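# Move the red plate from tray to taped table area

## Task

Lift the red plate out of the tray and set it down on the table so that no part of it extends beyond the yellow tape outline. Every other plate must remain inside the tray, with none resting on or hanging over a tray wall, and the tray itself must be left as it was at the start. All of this must stay in place on its own, without the robot holding anything. Finish by releasing the plate and moving the tools away.

## Robot and tools

Robot: two arms, left_arm and right_arm. Each ends in a suction cup tool instead of fingers. The cup point is the centre of the cup's rim when nothing touches it, and the cup points along the cup point's own +z axis. About 7 cm back from the rim the tool widens, reaching up to roughly 8 cm sideways, so leave room for it near walls and the other arm.

Frame: all printed poses share one scene frame. Its origin lies on the table surface midway between the arms. +x points out across the table, +z points up, and left_arm sits on the +y side. The names left and right are labels only and do not tell you which side of a camera image an arm appears on.

The row (used by execute_actions and move): 14 numbers, each between -1 and 1, always covering both arms even if one stays idle. Order: left dx, dy, dz, rx, ry, rz, left suction, then right dx, dy, dz, rx, ry, rz, right suction. The first six numbers of each arm are an offset, not a pose. They are measured in that cup point's own axes, starting from the cup point's pose in the most recent result that shows it. Before any result in the scene, and in the second or later call within one reply, the starting point is wherever the cup point is when the action begins. Scale: 1.0 equals 0.6 m for dx, dy, dz and 180 degrees for rotation; rx, ry, rz form a single rotation vector. Every row in a list is counted from that same start pose, not from the row before. All-zero offsets are not a hold: they send the arm back to the start pose. To keep an arm still, give the offset back to where you want it in the first call of a reply and zeros in later calls.

Suction number: an absolute setting, not an offset. 1 asks for full vacuum (about 55 kPa below ambient); a smaller value asks for that share of it; 0.05 or less switches it off. It keeps its last value, and sending 0 is a real command, so repeat the current value for a tool you do not want to change.

execute_actions: "actions" holds zero or one item. An empty list only reports the current state. An item with "rows" (1 to 15 rows) plus optional "steps" (1 to 15, default 15, each 1/30 s) plays one row per step and repeats the last row if steps outnumber rows. An item with only "steps" (up to 300) is a wait counted from the previous result, including your thinking time. "pictures" (true/false) decides whether images come back. A rejected call sends nothing.

move: "target" is one 14-number row as above. Each cup point travels a straight line toward its target, both arms finishing together, over 0.5 to 10 s; beyond 10 s they halt early. "speed" is the path's top speed in m/s (0.002 to 0.5, default 0.25); rotation is capped at twice that in rad/s. Suction values are applied at the start. Paths ignore obstacles and the other arm, and a cup point can lag, drift, or exceed the speed, mostly with the arm stretched out. Faster contact hits harder, and aiming further past a surface presses harder. The result adds a move: line with the ending (done, off_target, moving, held, fault) and limits: paced means the sent pose was clipped; held means a check blocked some steps, after which the arm may jump quickly. Each arm's distance from its target is also given. If only one arm is named, the other finished fine.

wait: "seconds" from 0 to 10; nothing new is sent meanwhile.

zoom_image: "camera" is cam_head_left or cam_head_right (each 504x504); "region" is [x0, y0, x1, y1] in pixels from the top-left, at most 504 by 504.

finished_scene: "scene" is the number of the current scene; it ends and grades it and cannot be reversed.

Motion limits: each step, the commanded pose is clipped to within 70 mm and 16 degrees of the measured pose, and the controller favours position over orientation. After an action ends an arm goes only to its last clipped pose, so check the result and send the remainder. Joint drives are capped at 3.14 rad/s. The simulation keeps running while you think.

Results: per arm, end_effector_position (m), end_effector_quat_wxyz and velocities (m/s, rad/s). Printed position can be a bit off at long reach. A pose unreachable line means the clearance check altered or blocked that arm's command; HELD marks affected steps. A Hand target line shows where each cup point is being driven. suction_measured is the vacuum reached; part_present turns 1 at 0.50 and back to 0 below 0.45. Joint torque readings carry offsets and noise. MOTOR HOT appears from 65 °C; at 80 °C the arm is braked until it cools. A torque fault (contact torque at a joint's load limit: 44.5 N m waist and shoulder, 26.7 upper arm roll, elbow, forearm roll, 17.8 wrist pitch and wrist roll) makes the arm back off, pause 10 s and drop the rest of the call.

Gripping: press the 29 mm rim fully onto a smooth flat area of the object, away from holes, seams and edges. Vacuum settles up to 0.15 under the setting and may dip 0.04 before the pump restarts; leaks lower it. Under vacuum the cup shortens, so the object sits up to about 10 mm nearer the tool. To release, set the object down on its support first, then switch suction off, and lift at least 15 mm. If the cup seals to the table it pins the tool; switch suction off.

Avoid: dropping or sliding the plate, slamming or pushing hard, knocking anything off the table, arms striking each other, and disturbing the tray or other plates. Loose objects may occasionally get a brief push from outside.

Each tool is called as name([rows], argument=value, ...), one row to a line, values as JSON.

## Session

I'll start by looking at the current state of the scene.

execute_actions(actions=[])

Scene clock: 0.00 s of 4900.00 s.
left_arm: end_effector_position=(+0.4448, +0.3354, +0.2726) suction_measured=0.01 part_present=0 end_effector_quat_wxyz=(+0.000, -0.235, +0.972, +0.001) end_effector_velocity=(+0.000, +0.001, +0.000) end_effector_angular_velocity=(-0.003, -0.001, +0.003) | right_arm: end_effector_position=(+0.4285, -0.3564, +0.2709) suction_measured=0.00 part_present=0 end_effector_quat_wxyz=(-0.001, +0.230, +0.973, +0.002) end_effector_velocity=(+0.000, +0.000, +0.001) end_effector_angular_velocity=(+0.000, -0.002, +0.001)
Joint positions: left_arm=[ 0.001 -0.248  0.002  0.923  0.003  1.172  1.834] | right_arm=[-0.    -0.247 -0.003  0.92   0.003  1.169  2.877]
Joint velocities: left_arm=[ 0.001 -0.     0.002  0.    -0.002 -0.001  0.   ] | right_arm=[ 0.    -0.002  0.     0.     0.    -0.001 -0.   ]
Joint torques (N m, as the arm reports them, + toward a larger angle): no reading
Motor temperatures (°C, as the motors report them): left_arm=[33 31 31 35 33 33 36] | right_arm=[34 29 31 35 36 37 34]
Hand target (left_arm): +0.445, +0.335, +0.273; +0.000, -0.235, +0.972, +0.001
Hand target (right_arm): +0.429, -0.356, +0.271; -0.001, +0.230, +0.973, +0.002

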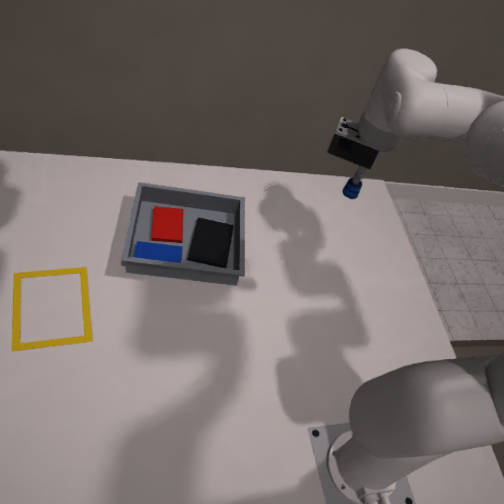

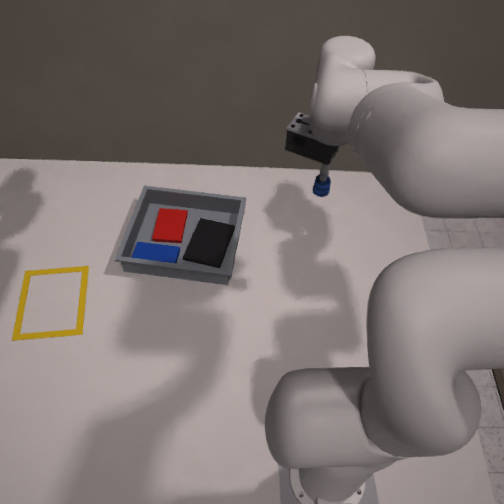

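zoom_image(camera="cam_head_left", region=[100, 160, 270, 300])

zoom_image(camera="cam_head_right", region=[100, 160, 270, 300])

Region (100, 160, 270, 300) of cam_head_left's 504x504 image, scaled by 2.965, with more detail than that image has; it fills the top 415 rows of this view, and the rest is white.

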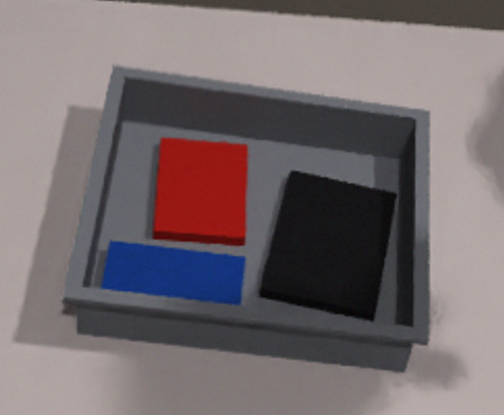

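Region (100, 160, 270, 300) of cam_head_right's 504x504 image, scaled by 2.965, with more detail than that image has; it fills the top 415 rows of this view, and the rest is white.

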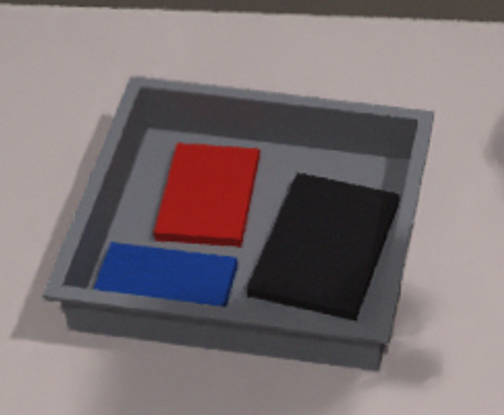

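zoom_image(camera="cam_head_left", region=[290, 380, 504, 504])

zoom_image(camera="cam_head_right", region=[240, 380, 454, 504])

zoom_image(camera="cam_head_left", region=[300, 100, 420, 220])

zoom_image(camera="cam_head_right", region=[260, 100, 380, 220])

zoom_image(camera="cam_head_left", region=[0, 250, 120, 370])

zoom_image(camera="cam_head_right", region=[0, 250, 120, 370])

Region (290, 380, 504, 504) of cam_head_left's 504x504 image, scaled by 2.355, with more detail than that image has; it fills the top 292 rows of this view, and the rest is white.

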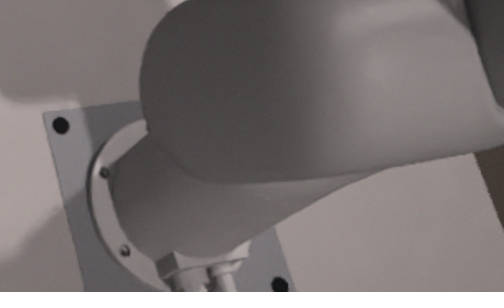

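Region (240, 380, 454, 504) of cam_head_right's 504x504 image, scaled by 2.355, with more detail than that image has; it fills the top 292 rows of this view, and the rest is white.

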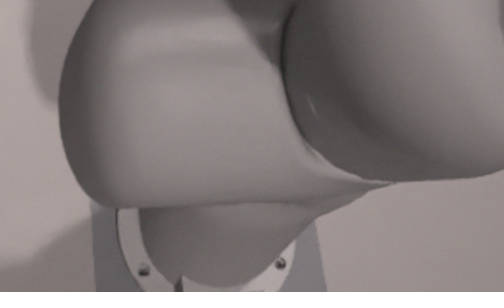

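Region (300, 100, 420, 220) of cam_head_left's 504x504 image, scaled by 4.200, with more detail than that image has.

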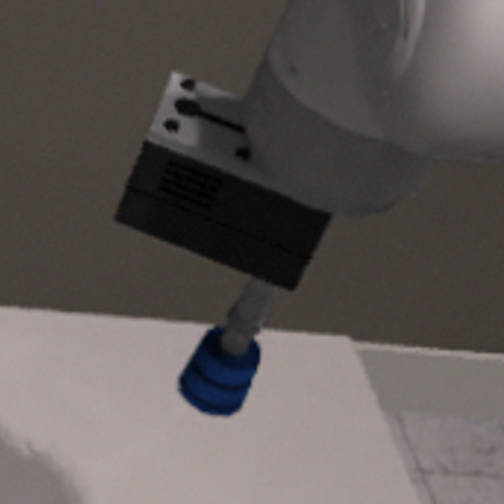

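Region (260, 100, 380, 220) of cam_head_right's 504x504 image, scaled by 4.200, with more detail than that image has.

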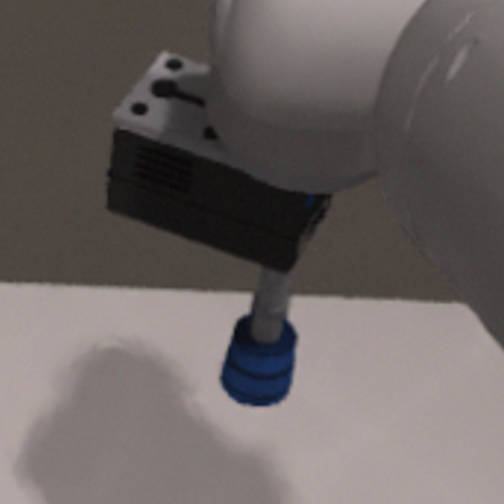

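Region (0, 250, 120, 370) of cam_head_left's 504x504 image, scaled by 4.200, with more detail than that image has.

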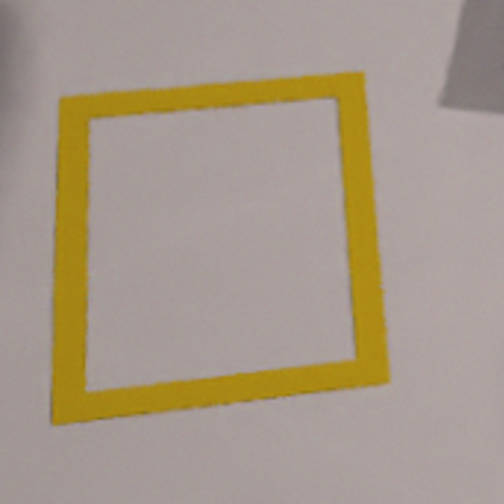

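Region (0, 250, 120, 370) of cam_head_right's 504x504 image, scaled by 4.200, with more detail than that image has.

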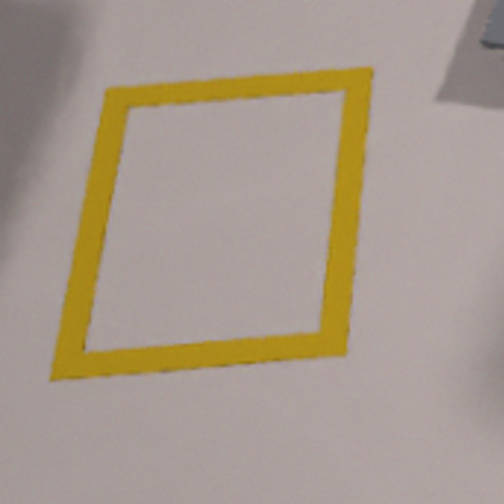

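zoom_image(camera="cam_head_left", region=[340, 160, 504, 360])

zoom_image(camera="cam_head_left", region=[0, 130, 252, 260])

zoom_image(camera="cam_head_right", region=[0, 130, 252, 260])

zoom_image(camera="cam_head_right", region=[340, 150, 504, 504])

Region (340, 160, 504, 360) of cam_head_left's 504x504 image, scaled by 2.520, with more detail than that image has; it fills the left 413 columns of this view, and the rest is white.

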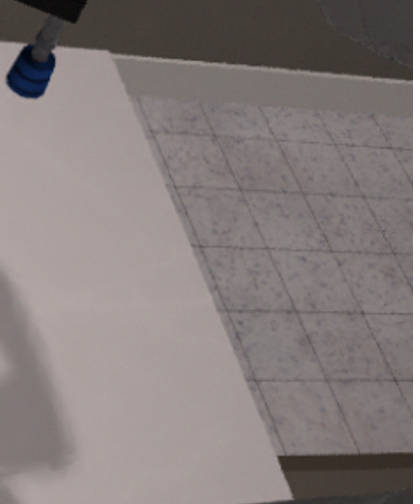

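Region (0, 130, 252, 260) of cam_head_left's 504x504 image, scaled by 2.000, with more detail than that image has; it fills the top 260 rows of this view, and the rest is white.

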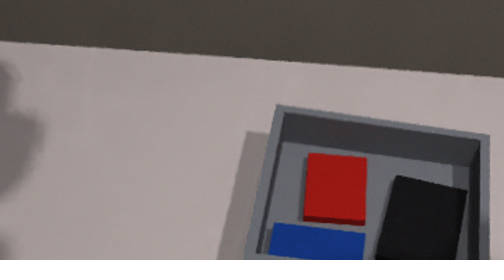

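Region (0, 130, 252, 260) of cam_head_right's 504x504 image, scaled by 2.000, with more detail than that image has; it fills the top 260 rows of this view, and the rest is white.

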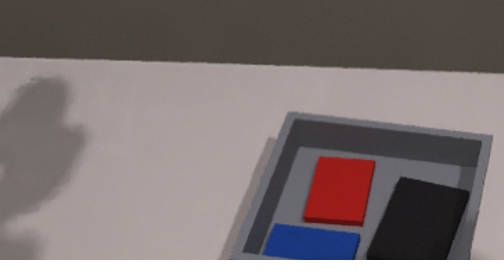

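Region (340, 150, 504, 504) of cam_head_right's 504x504 image, scaled by 1.424, with more detail than that image has; it fills the left 233 columns of this view, and the rest is white.

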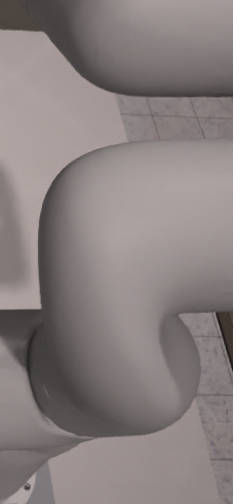

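zoom_image(camera="cam_head_left", region=[380, 170, 504, 270])

zoom_image(camera="cam_head_left", region=[404, 250, 504, 350])

Region (380, 170, 504, 270) of cam_head_left's 504x504 image, scaled by 4.065, with more detail than that image has; it fills the top 406 rows of this view, and the rest is white.

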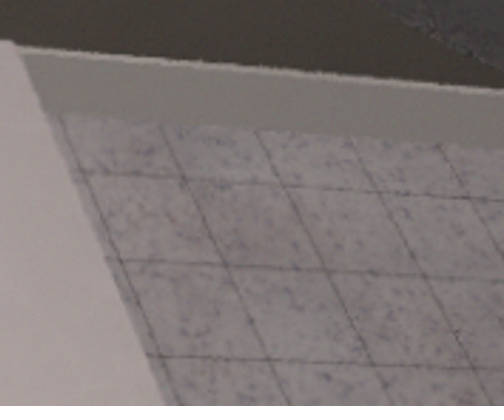

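Region (404, 250, 504, 350) of cam_head_left's 504x504 image, scaled by 5.040, with more detail than that image has.

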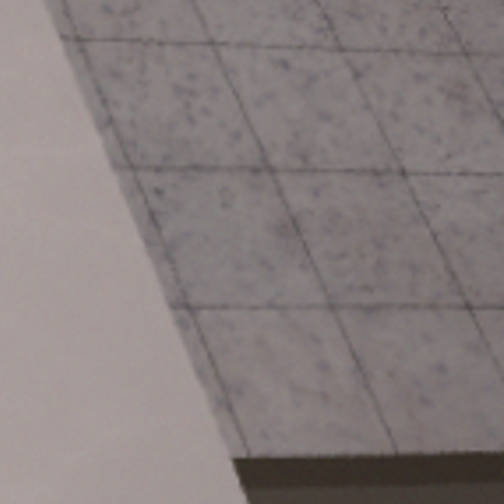

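zoom_image(camera="cam_head_left", region=[110, 175, 200, 265])

zoom_image(camera="cam_head_left", region=[170, 190, 260, 295])

zoom_image(camera="cam_head_right", region=[110, 180, 200, 270])

zoom_image(camera="cam_head_right", region=[165, 190, 255, 295])

Region (110, 175, 200, 265) of cam_head_left's 504x504 image, scaled by 5.600, with more detail than that image has.

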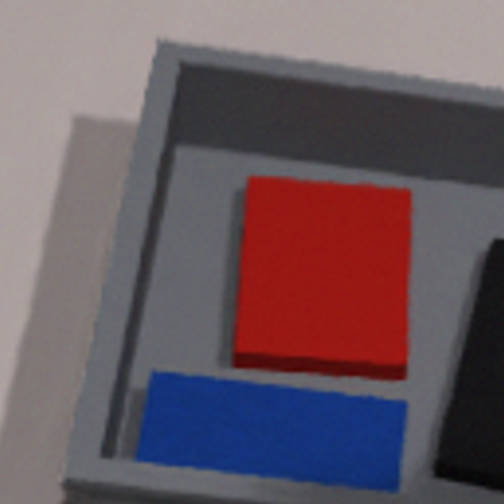

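Region (170, 190, 260, 295) of cam_head_left's 504x504 image, scaled by 4.800, with more detail than that image has; it fills the left 432 columns of this view, and the rest is white.

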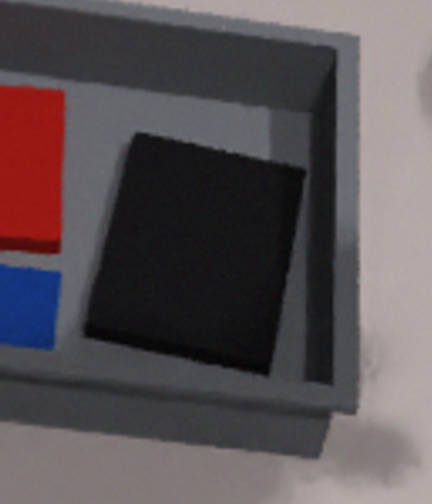

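Region (110, 180, 200, 270) of cam_head_right's 504x504 image, scaled by 5.600, with more detail than that image has.

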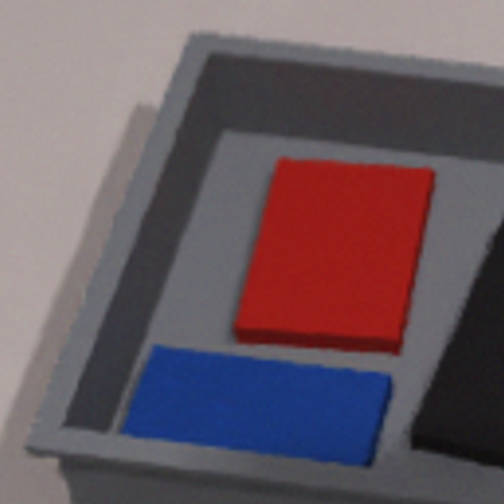

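Region (165, 190, 255, 295) of cam_head_right's 504x504 image, scaled by 4.800, with more detail than that image has; it fills the left 432 columns of this view, and the rest is white.

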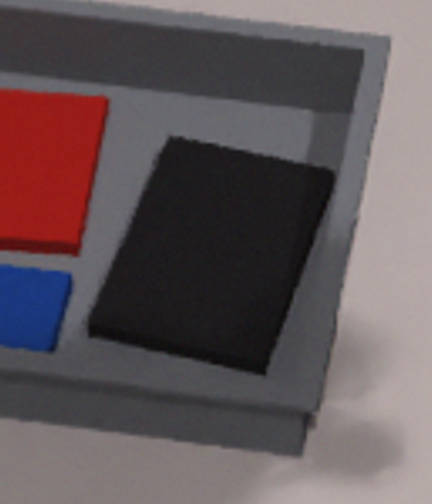

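move(target=[0.1291, -0.6427, 0.3043, 0, 0, 0.151, 0, 0, 0, 0, 0, 0, 0, 0], speed=0.35)

Scene clock: 121.93 s of 4900.00 s.
left_arm: end_effector_position=(+0.5533, -0.0428, +0.0897) suction_measured=0.01 part_present=0 end_effector_quat_wxyz=(+0.001, +0.000, +1.000, +0.002) end_effector_velocity=(+0.000, -0.001, -0.002) end_effector_angular_velocity=(+0.006, +0.004, -0.001) | right_arm: end_effector_position=(+0.4285, -0.3564, +0.2709) suction_measured=0.00 part_present=0 end_effector_quat_wxyz=(-0.001, +0.230, +0.973, +0.002) end_effector_velocity=(-0.000, -0.000, +0.000) end_effector_angular_velocity=(+0.000, -0.000, -0.000)
Joint positions: left_arm=[-0.421  0.78  -0.269  1.753  0.229  1.004  1.568] | right_arm=[-0.    -0.247 -0.003  0.92   0.003  1.169  2.877]
Joint velocities: left_arm=[-0.004  0.01   0.002  0.012  0.002  0.009 -0.   ] | right_arm=[-0.001 -0.001 -0.     0.    -0.     0.001 -0.001]
Joint torques (N m, as the arm reports them, + toward a larger angle): left_arm=[  0.42 -24.66  -4.92   7.83   0.61  -0.81   0.53] | right_arm=[-1.39 -8.63  0.69 11.9   0.39 -1.68  0.48]
Motor temperatures (°C, as the motors report them): left_arm=[33 31 31 38 33 33 36] | right_arm=[34 29 31 37 36 37 34]
Hand target (left_arm): +0.553, -0.043, +0.089; +0.001, +0.000, +1.000, +0.002
Hand target (right_arm): +0.429, -0.356, +0.271; -0.001, +0.230, +0.973, +0.002
Off the commanded pose (left_arm): 0.002 m, 0 deg.
Off the commanded pose (right_arm): 0.000 m, 0 deg.
After step 90, 117.00 s passed at rest.
move: done

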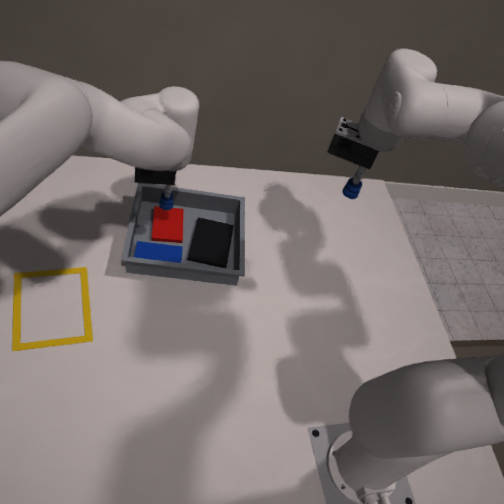

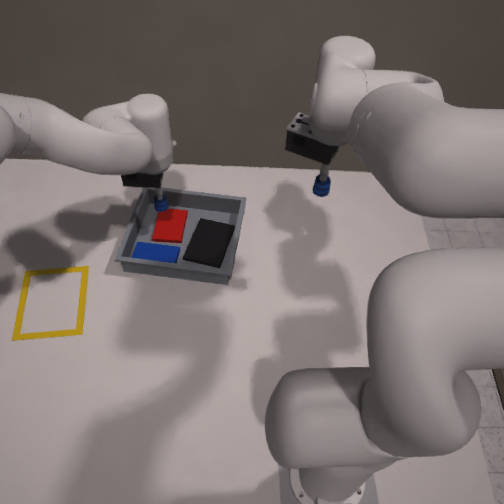

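zoom_image(camera="cam_head_left", region=[120, 160, 210, 250])

zoom_image(camera="cam_head_right", region=[120, 160, 210, 250])

Region (120, 160, 210, 250) of cam_head_left's 504x504 image, scaled by 5.600, with more detail than that image has.

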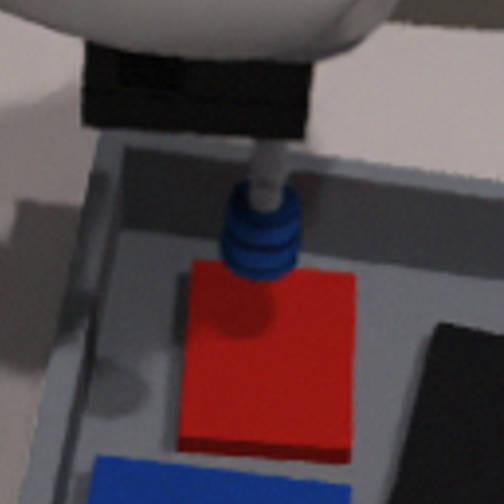

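Region (120, 160, 210, 250) of cam_head_right's 504x504 image, scaled by 5.600, with more detail than that image has.

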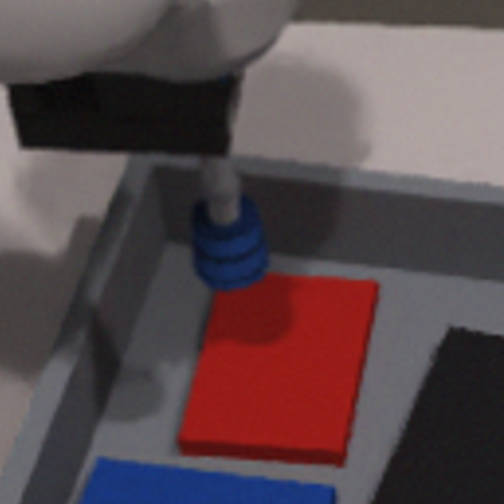

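move(target=[-0.0283, -0.0142, 0.0833, 0, 0, 0, 0, 0, 0, 0, 0, 0, 0, 0], speed=0.15)

zoom_image(camera="cam_head_left", region=[120, 160, 210, 250])

zoom_image(camera="cam_head_right", region=[120, 160, 210, 250])

Scene clock: 168.10 s of 4900.00 s.
left_arm: end_effector_position=(+0.5703, -0.0515, +0.0403) suction_measured=0.01 part_present=0 end_effector_quat_wxyz=(+0.002, +0.000, +1.000, +0.002) end_effector_velocity=(-0.001, +0.000, -0.004) end_effector_angular_velocity=(+0.003, +0.006, +0.000) | right_arm: end_effector_position=(+0.4285, -0.3564, +0.2709) suction_measured=0.00 part_present=0 end_effector_quat_wxyz=(-0.001, +0.230, +0.973, +0.002) end_effector_velocity=(+0.000, -0.000, -0.000) end_effector_angular_velocity=(+0.000, -0.001, -0.000)
Joint positions: left_arm=[-0.441  0.927 -0.249  1.865  0.248  0.967  1.572] | right_arm=[-0.    -0.247 -0.003  0.92   0.003  1.169  2.877]
Joint velocities: left_arm=[-0.     0.008 -0.001  0.004  0.     0.003 -0.   ] | right_arm=[ 0.001  0.    -0.001 -0.     0.    -0.002 -0.   ]
Joint torques (N m, as the arm reports them, + toward a larger angle): left_arm=[  0.4  -26.8   -4.92   7.68   0.42  -0.7    0.48] | right_arm=[-1.03 -8.51  0.67 11.9   0.45 -1.54  0.41]
Motor temperatures (°C, as the motors report them): left_arm=[33 32 31 38 33 33 36] | right_arm=[34 29 31 37 36 37 34]
Hand target (left_arm): +0.570, -0.051, +0.040; +0.002, +0.000, +1.000, +0.002
Hand target (right_arm): +0.429, -0.356, +0.271; -0.001, +0.230, +0.973, +0.002
Off the commanded pose (left_arm): 0.001 m, 0 deg.
Off the commanded pose (right_arm): 0.000 m, 0 deg.
After step 90, 42.30 s passed at rest.
move: done

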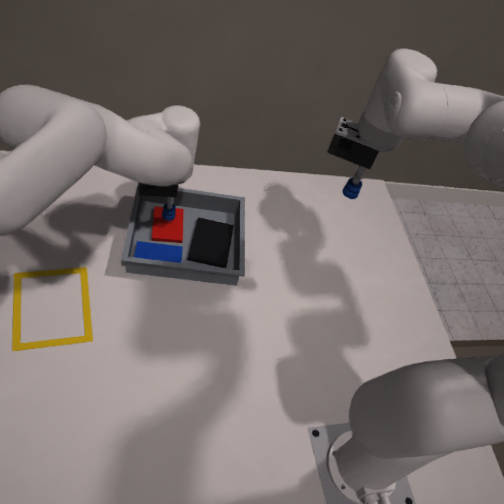

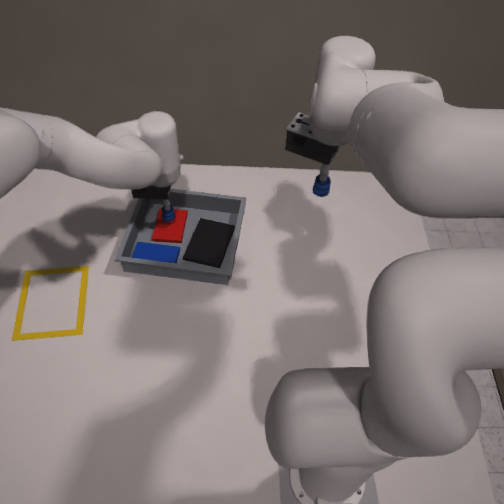

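Region (120, 160, 210, 250) of cam_head_left's 504x504 image, scaled by 5.600, with more detail than that image has.

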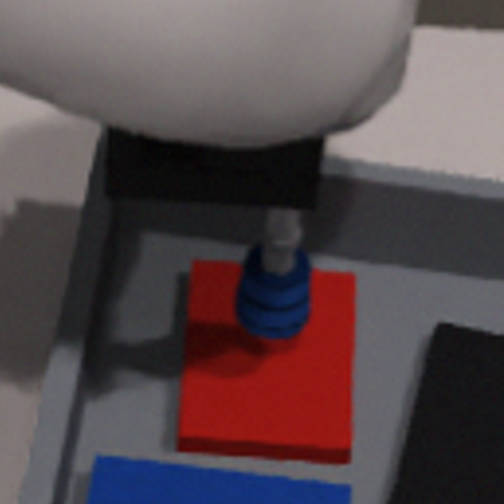

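Region (120, 160, 210, 250) of cam_head_right's 504x504 image, scaled by 5.600, with more detail than that image has.

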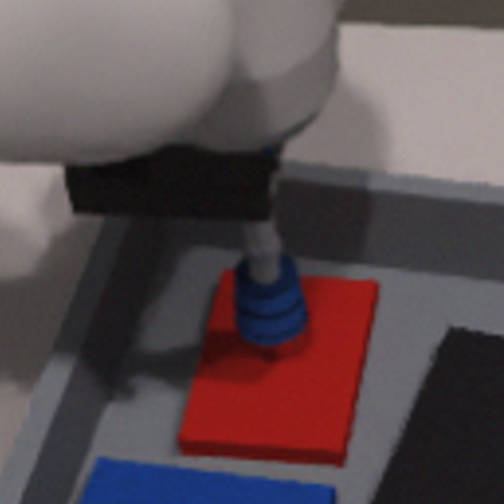

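move(target=[0, 0, 0.048, 0, 0, 0, 1, 0, 0, 0, 0, 0, 0, 0], speed=0.04)

Scene clock: 190.53 s of 4900.00 s.
left_arm: end_effector_position=(+0.5704, -0.0516, +0.0117) suction_measured=0.39 part_present=0 end_effector_quat_wxyz=(+0.002, +0.000, +1.000, +0.002) end_effector_velocity=(+0.002, +0.001, +0.001) end_effector_angular_velocity=(+0.000, -0.004, +0.002) | right_arm: end_effector_position=(+0.4285, -0.3564, +0.2709) suction_measured=0.00 part_present=0 end_effector_quat_wxyz=(-0.001, +0.230, +0.973, +0.002) end_effector_velocity=(+0.000, +0.000, -0.000) end_effector_angular_velocity=(-0.000, -0.000, +0.001)
Joint positions: left_arm=[-0.446  0.978 -0.24   1.87   0.257  0.921  1.567] | right_arm=[-0.    -0.247 -0.003  0.92   0.003  1.169  2.877]
Joint velocities: left_arm=[ 0.     0.     0.002  0.003  0.001 -0.    -0.001] | right_arm=[ 0.001  0.001 -0.     0.    -0.001 -0.001  0.   ]
Joint torques (N m, as the arm reports them, + toward a larger angle): left_arm=[  0.4  -27.03  -5.31   7.78   0.4   -0.81   0.63] | right_arm=[-1.08 -8.55  0.59 11.91  0.43 -1.59  0.59]
Motor temperatures (°C, as the motors report them): left_arm=[33 33 31 38 33 33 36] | right_arm=[34 29 31 38 36 37 34]
Hand target (left_arm): +0.570, -0.052, +0.011; +0.002, +0.000, +1.000, +0.002
Hand target (right_arm): +0.429, -0.356, +0.271; -0.001, +0.230, +0.973, +0.002
Off the commanded pose (left_arm): 0.000 m, 0 deg.
Off the commanded pose (right_arm): 0.000 m, 0 deg.
After step 90, 18.40 s passed at rest.
move: done

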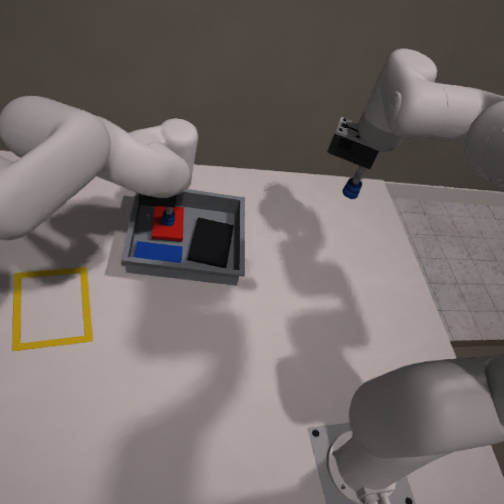

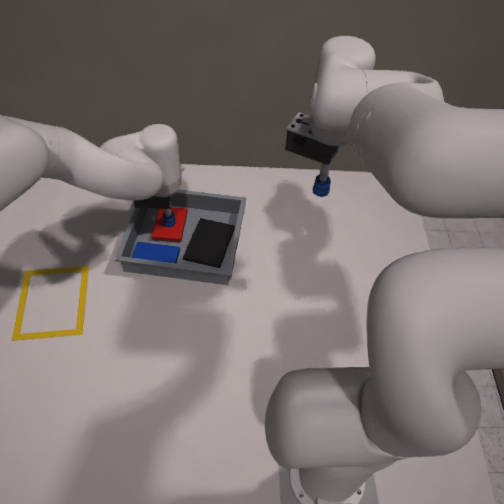

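execute_actions(actions=[])

zoom_image(camera="cam_head_left", region=[120, 160, 210, 250])

zoom_image(camera="cam_head_right", region=[120, 160, 210, 250])

Scene clock: 197.13 s of 4900.00 s.
left_arm: end_effector_position=(+0.5704, -0.0515, +0.0115) suction_measured=0.99 part_present=1 end_effector_quat_wxyz=(+0.002, +0.000, +1.000, +0.002) end_effector_velocity=(+0.000, -0.000, -0.000) end_effector_angular_velocity=(-0.002, +0.001, +0.002) | right_arm: end_effector_position=(+0.4285, -0.3564, +0.2709) suction_measured=0.00 part_present=0 end_effector_quat_wxyz=(-0.001, +0.230, +0.973, +0.002) end_effector_velocity=(+0.000, +0.001, -0.000) end_effector_angular_velocity=(-0.000, +0.000, +0.000)
Joint positions: left_arm=[-0.446  0.978 -0.24   1.87   0.257  0.921  1.567] | right_arm=[-0.    -0.247 -0.003  0.92   0.003  1.169  2.877]
Joint velocities: left_arm=[ 0.001  0.001  0.     0.    -0.003 -0.001 -0.   ] | right_arm=[ 0.     0.001  0.002  0.     0.    -0.001  0.001]
Joint torques (N m, as the arm reports them, + toward a larger angle): left_arm=[  0.63 -27.05  -4.91   7.76   0.51  -0.61   0.49] | right_arm=[-1.29 -8.51  0.66 11.94  0.27 -1.5   0.53]
Motor temperatures (°C, as the motors report them): left_arm=[33 33 31 38 33 33 36] | right_arm=[34 29 31 38 36 37 34]
Hand target (left_arm): +0.570, -0.052, +0.011; +0.002, +0.000, +1.000, +0.002
Hand target (right_arm): +0.429, -0.356, +0.271; -0.001, +0.230, +0.973, +0.002
Off the commanded pose (left_arm): 0.000 m, 0 deg.
Off the commanded pose (right_arm): 0.000 m, 0 deg.
Steps of this call (steps 1 to 198: nothing new was sent). Readings (end_effector_position | what the end effector reports):
1: left_arm (+0.5704, -0.0516, +0.0117) | right_arm (+0.4285, -0.3564, +0.2709) | left_arm suction_measured=0.41 part_present=0 | right_arm suction_measured=0.00 part_present=0
2: left_arm (+0.5704, -0.0516, +0.0117) | right_arm (+0.4285, -0.3564, +0.2709) | left_arm suction_measured=0.49 part_present=0 | right_arm suction_measured=0.00 part_present=0
4: left_arm (+0.5704, -0.0516, +0.0116) | right_arm (+0.4285, -0.3564, +0.2709) | left_arm suction_measured=0.60 part_present=1 | right_arm suction_measured=0.00 part_present=0
8: left_arm (+0.5704, -0.0515, +0.0115) | right_arm (+0.4285, -0.3564, +0.2709) | left_arm suction_measured=0.78 part_present=1 | right_arm suction_measured=0.00 part_present=0
198: the state above

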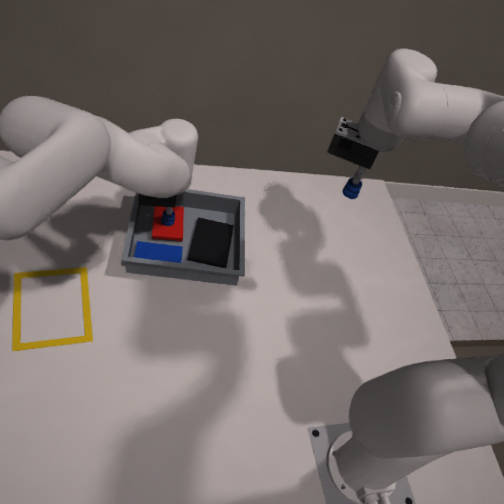

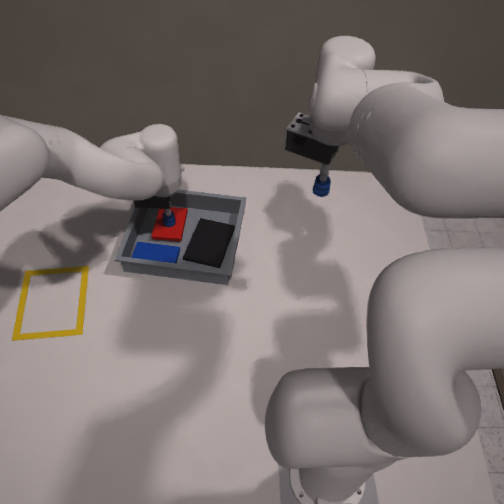

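Region (120, 160, 210, 250) of cam_head_left's 504x504 image, scaled by 5.600, with more detail than that image has.

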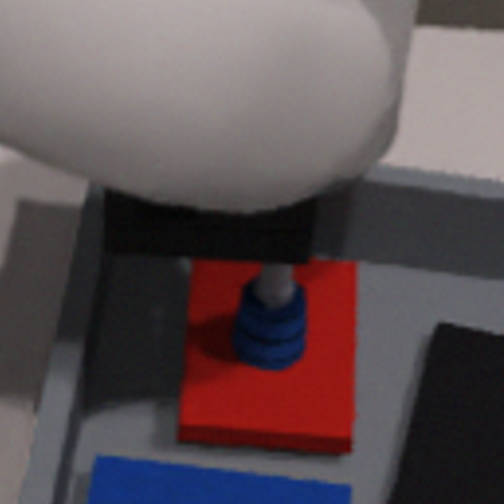

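Region (120, 160, 210, 250) of cam_head_right's 504x504 image, scaled by 5.600, with more detail than that image has.

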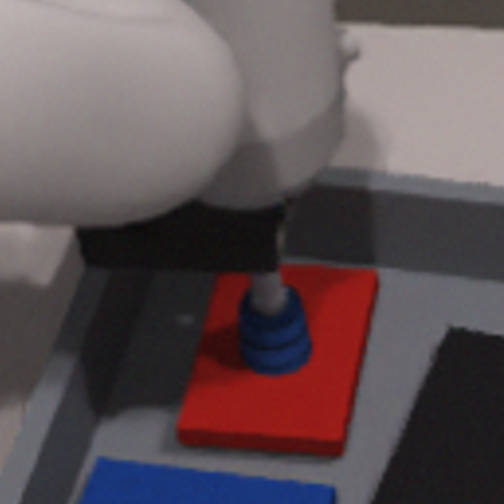

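move(target=[0, 0, -0.1308, 0, 0, 0, 1, 0, 0, 0, 0, 0, 0, 0], speed=0.2)

move(target=[0.3473, 0.3692, 0.0417, 0, 0, -0.0583, 1, 0, 0, 0, 0, 0, 0, 0], speed=0.3)

Scene clock: 237.47 s of 4900.00 s.
left_arm: end_effector_position=(+0.5700, -0.0512, +0.0891) suction_measured=0.98 part_present=1 end_effector_quat_wxyz=(+0.001, +0.000, +1.000, +0.002) end_effector_velocity=(+0.002, -0.002, +0.007) end_effector_angular_velocity=(-0.008, -0.009, -0.000) | right_arm: end_effector_position=(+0.4285, -0.3564, +0.2709) suction_measured=0.00 part_present=0 end_effector_quat_wxyz=(-0.001, +0.230, +0.973, +0.002) end_effector_velocity=(-0.000, +0.001, +0.000) end_effector_angular_velocity=(-0.000, -0.000, +0.002)
Joint positions: left_arm=[-0.436  0.853 -0.261  1.881  0.231  1.057  1.581] | right_arm=[-0.    -0.247 -0.003  0.92   0.003  1.169  2.877]
Joint velocities: left_arm=[ 0.001 -0.008 -0.003  0.005 -0.     0.001 -0.   ] | right_arm=[-0.    -0.001  0.002 -0.     0.     0.    -0.001]
Joint torques (N m, as the arm reports them, + toward a larger angle): left_arm=[  0.46 -26.45  -4.93   8.13   0.64  -0.83   0.77] | right_arm=[-1.14 -8.58  0.64 11.96  0.37 -1.6   0.46]
Motor temperatures (°C, as the motors report them): left_arm=[33 33 31 38 33 33 36] | right_arm=[34 29 31 38 36 37 34]
Hand target (left_arm): +0.570, -0.051, +0.090; +0.002, +0.000, +1.000, +0.002
Hand target (right_arm): +0.429, -0.356, +0.271; -0.001, +0.230, +0.973, +0.002
Off the commanded pose (left_arm): 0.001 m, 0 deg.
Off the commanded pose (right_arm): 0.000 m, 0 deg.
move: done

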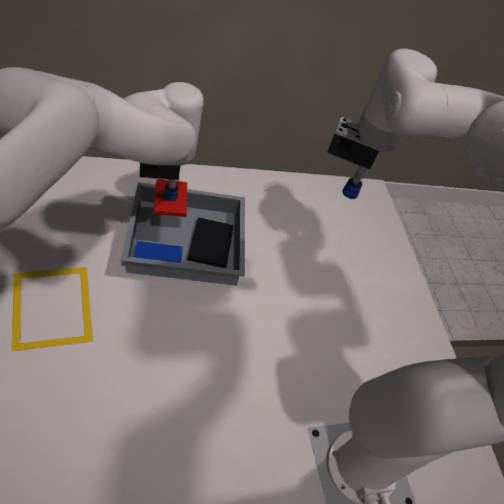

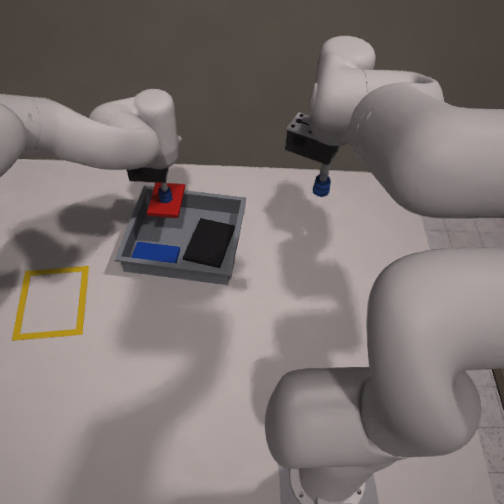

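Scene clock: 239.10 s of 4900.00 s.
left_arm: end_effector_position=(+0.3614, +0.1689, +0.0643) suction_measured=0.98 part_present=1 end_effector_quat_wxyz=(+0.000, -0.091, +0.996, +0.001) end_effector_velocity=(-0.003, +0.002, -0.000) end_effector_angular_velocity=(-0.002, +0.004, +0.001) | right_arm: end_effector_position=(+0.4285, -0.3564, +0.2709) suction_measured=0.00 part_present=0 end_effector_quat_wxyz=(-0.001, +0.230, +0.973, +0.002) end_effector_velocity=(+0.000, +0.000, +0.000) end_effector_angular_velocity=(+0.000, -0.002, -0.001)
Joint positions: left_arm=[-0.207  0.026 -0.269  0.52   0.018  0.495  1.633] | right_arm=[-0.    -0.247 -0.003  0.92   0.003  1.169  2.877]
Joint velocities: left_arm=[ 0.001 -0.007 -0.    -0.009 -0.011 -0.     0.01 ] | right_arm=[-0.001 -0.001  0.001  0.     0.    -0.001  0.001]
Joint torques (N m, as the arm reports them, + toward a larger angle): left_arm=[  0.6  -11.64  -0.09   6.     0.42  -0.64   0.62] | right_arm=[-1.35 -8.54  0.67 11.78  0.32 -1.54  0.47]
Motor temperatures (°C, as the motors report them): left_arm=[33 33 31 38 33 33 36] | right_arm=[34 29 31 38 36 37 34]
Hand target (left_arm): +0.361, +0.169, +0.064; +0.000, -0.091, +0.996, +0.001
Hand target (right_arm): +0.429, -0.356, +0.271; -0.001, +0.230, +0.973, +0.002
Off the commanded pose (left_arm): 0.002 m, 0 deg.
Off the commanded pose (right_arm): 0.000 m, 0 deg.
move: done

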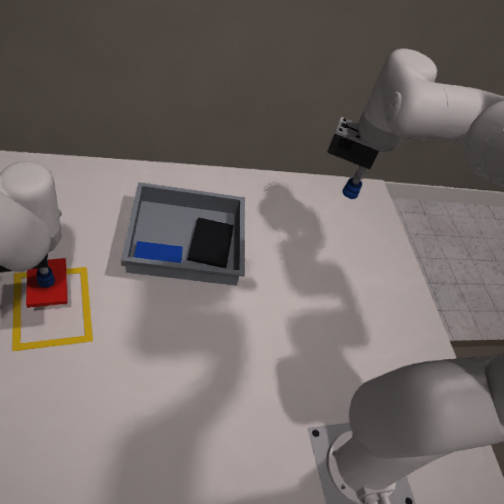

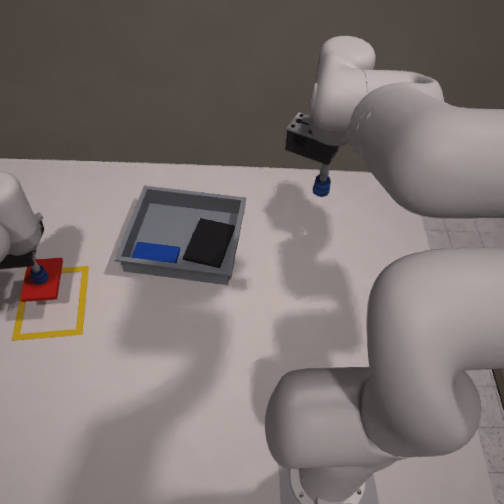

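zoom_image(camera="cam_head_left", region=[0, 240, 120, 360])

zoom_image(camera="cam_head_right", region=[0, 240, 120, 360])

Region (0, 240, 120, 360) of cam_head_left's 504x504 image, scaled by 4.200, with more detail than that image has.

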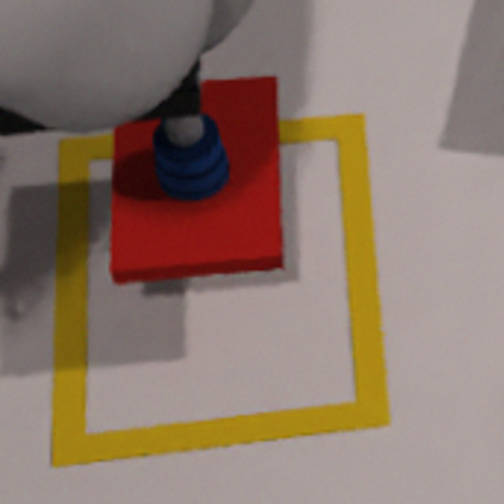

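Region (0, 240, 120, 360) of cam_head_right's 504x504 image, scaled by 4.200, with more detail than that image has.

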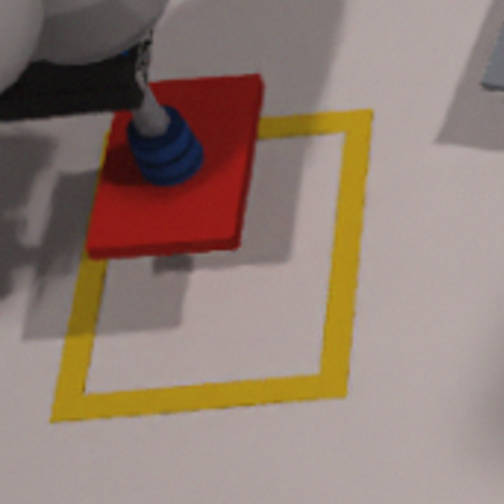

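move(target=[0.0058, -0.0005, 0.0872, 0, 0, 0, 1, 0, 0, 0, 0, 0, 0, 0], speed=0.12)

zoom_image(camera="cam_head_left", region=[0, 240, 120, 360])

zoom_image(camera="cam_head_right", region=[0, 240, 120, 360])

Scene clock: 300.00 s of 4900.00 s.
left_arm: end_effector_position=(+0.3583, +0.1679, +0.0121) suction_measured=0.98 part_present=1 end_effector_quat_wxyz=(+0.001, -0.091, +0.996, +0.001) end_effector_velocity=(-0.001, -0.000, -0.002) end_effector_angular_velocity=(+0.002, +0.000, -0.001) | right_arm: end_effector_position=(+0.4285, -0.3564, +0.2709) suction_measured=0.00 part_present=0 end_effector_quat_wxyz=(-0.001, +0.230, +0.973, +0.002) end_effector_velocity=(-0.000, -0.000, -0.000) end_effector_angular_velocity=(+0.000, +0.001, -0.002)
Joint positions: left_arm=[-0.225  0.206 -0.23   0.513  0.156  0.316  1.525] | right_arm=[-0.    -0.247 -0.003  0.92   0.003  1.169  2.877]
Joint velocities: left_arm=[-0.005  0.006  0.005  0.     0.008 -0.004 -0.008] | right_arm=[-0.001  0.001 -0.     0.     0.     0.     0.001]
Joint torques (N m, as the arm reports them, + toward a larger angle): left_arm=[  0.7  -13.3   -1.1    4.66   0.54  -0.6    0.44] | right_arm=[-1.26 -8.42  0.65 12.03  0.39 -1.52  0.49]
Motor temperatures (°C, as the motors report them): left_arm=[33 32 31 37 33 33 36] | right_arm=[34 29 31 38 36 37 34]
Hand target (left_arm): +0.358, +0.168, +0.012; +0.000, -0.091, +0.996, +0.001
Hand target (right_arm): +0.429, -0.356, +0.271; -0.001, +0.230, +0.973, +0.002
Off the commanded pose (left_arm): 0.000 m, 0 deg.
Off the commanded pose (right_arm): 0.000 m, 0 deg.
move: done

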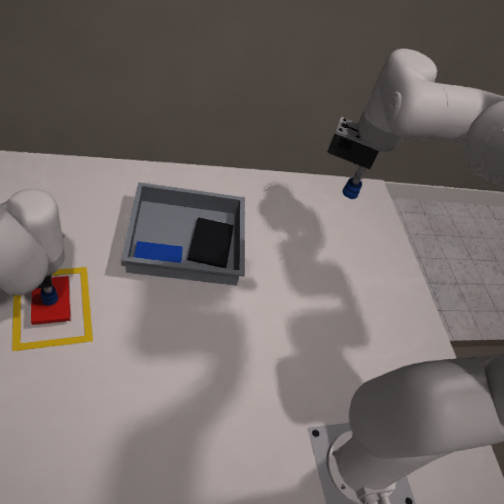

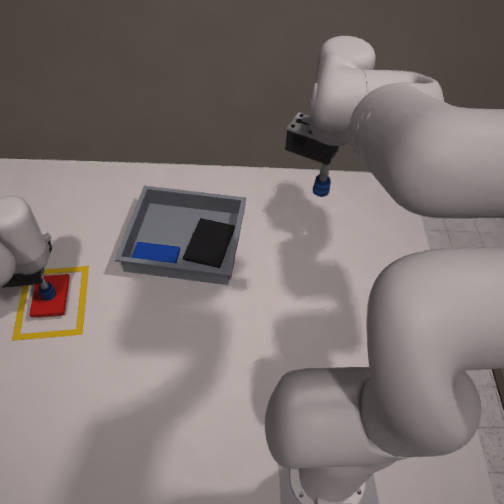

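Region (0, 240, 120, 360) of cam_head_left's 504x504 image, scaled by 4.200, with more detail than that image has.

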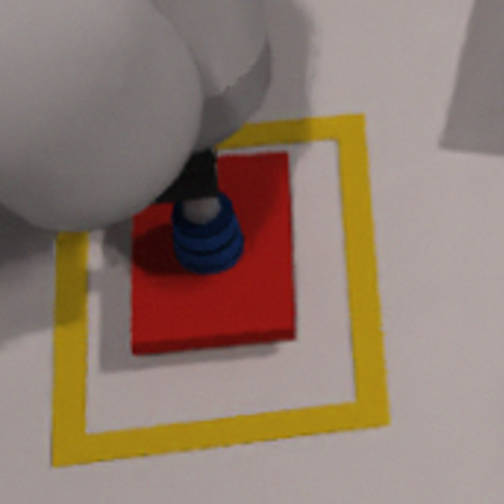

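Region (0, 240, 120, 360) of cam_head_right's 504x504 image, scaled by 4.200, with more detail than that image has.

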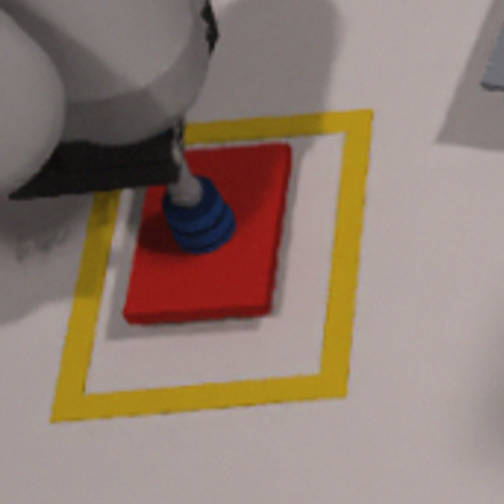

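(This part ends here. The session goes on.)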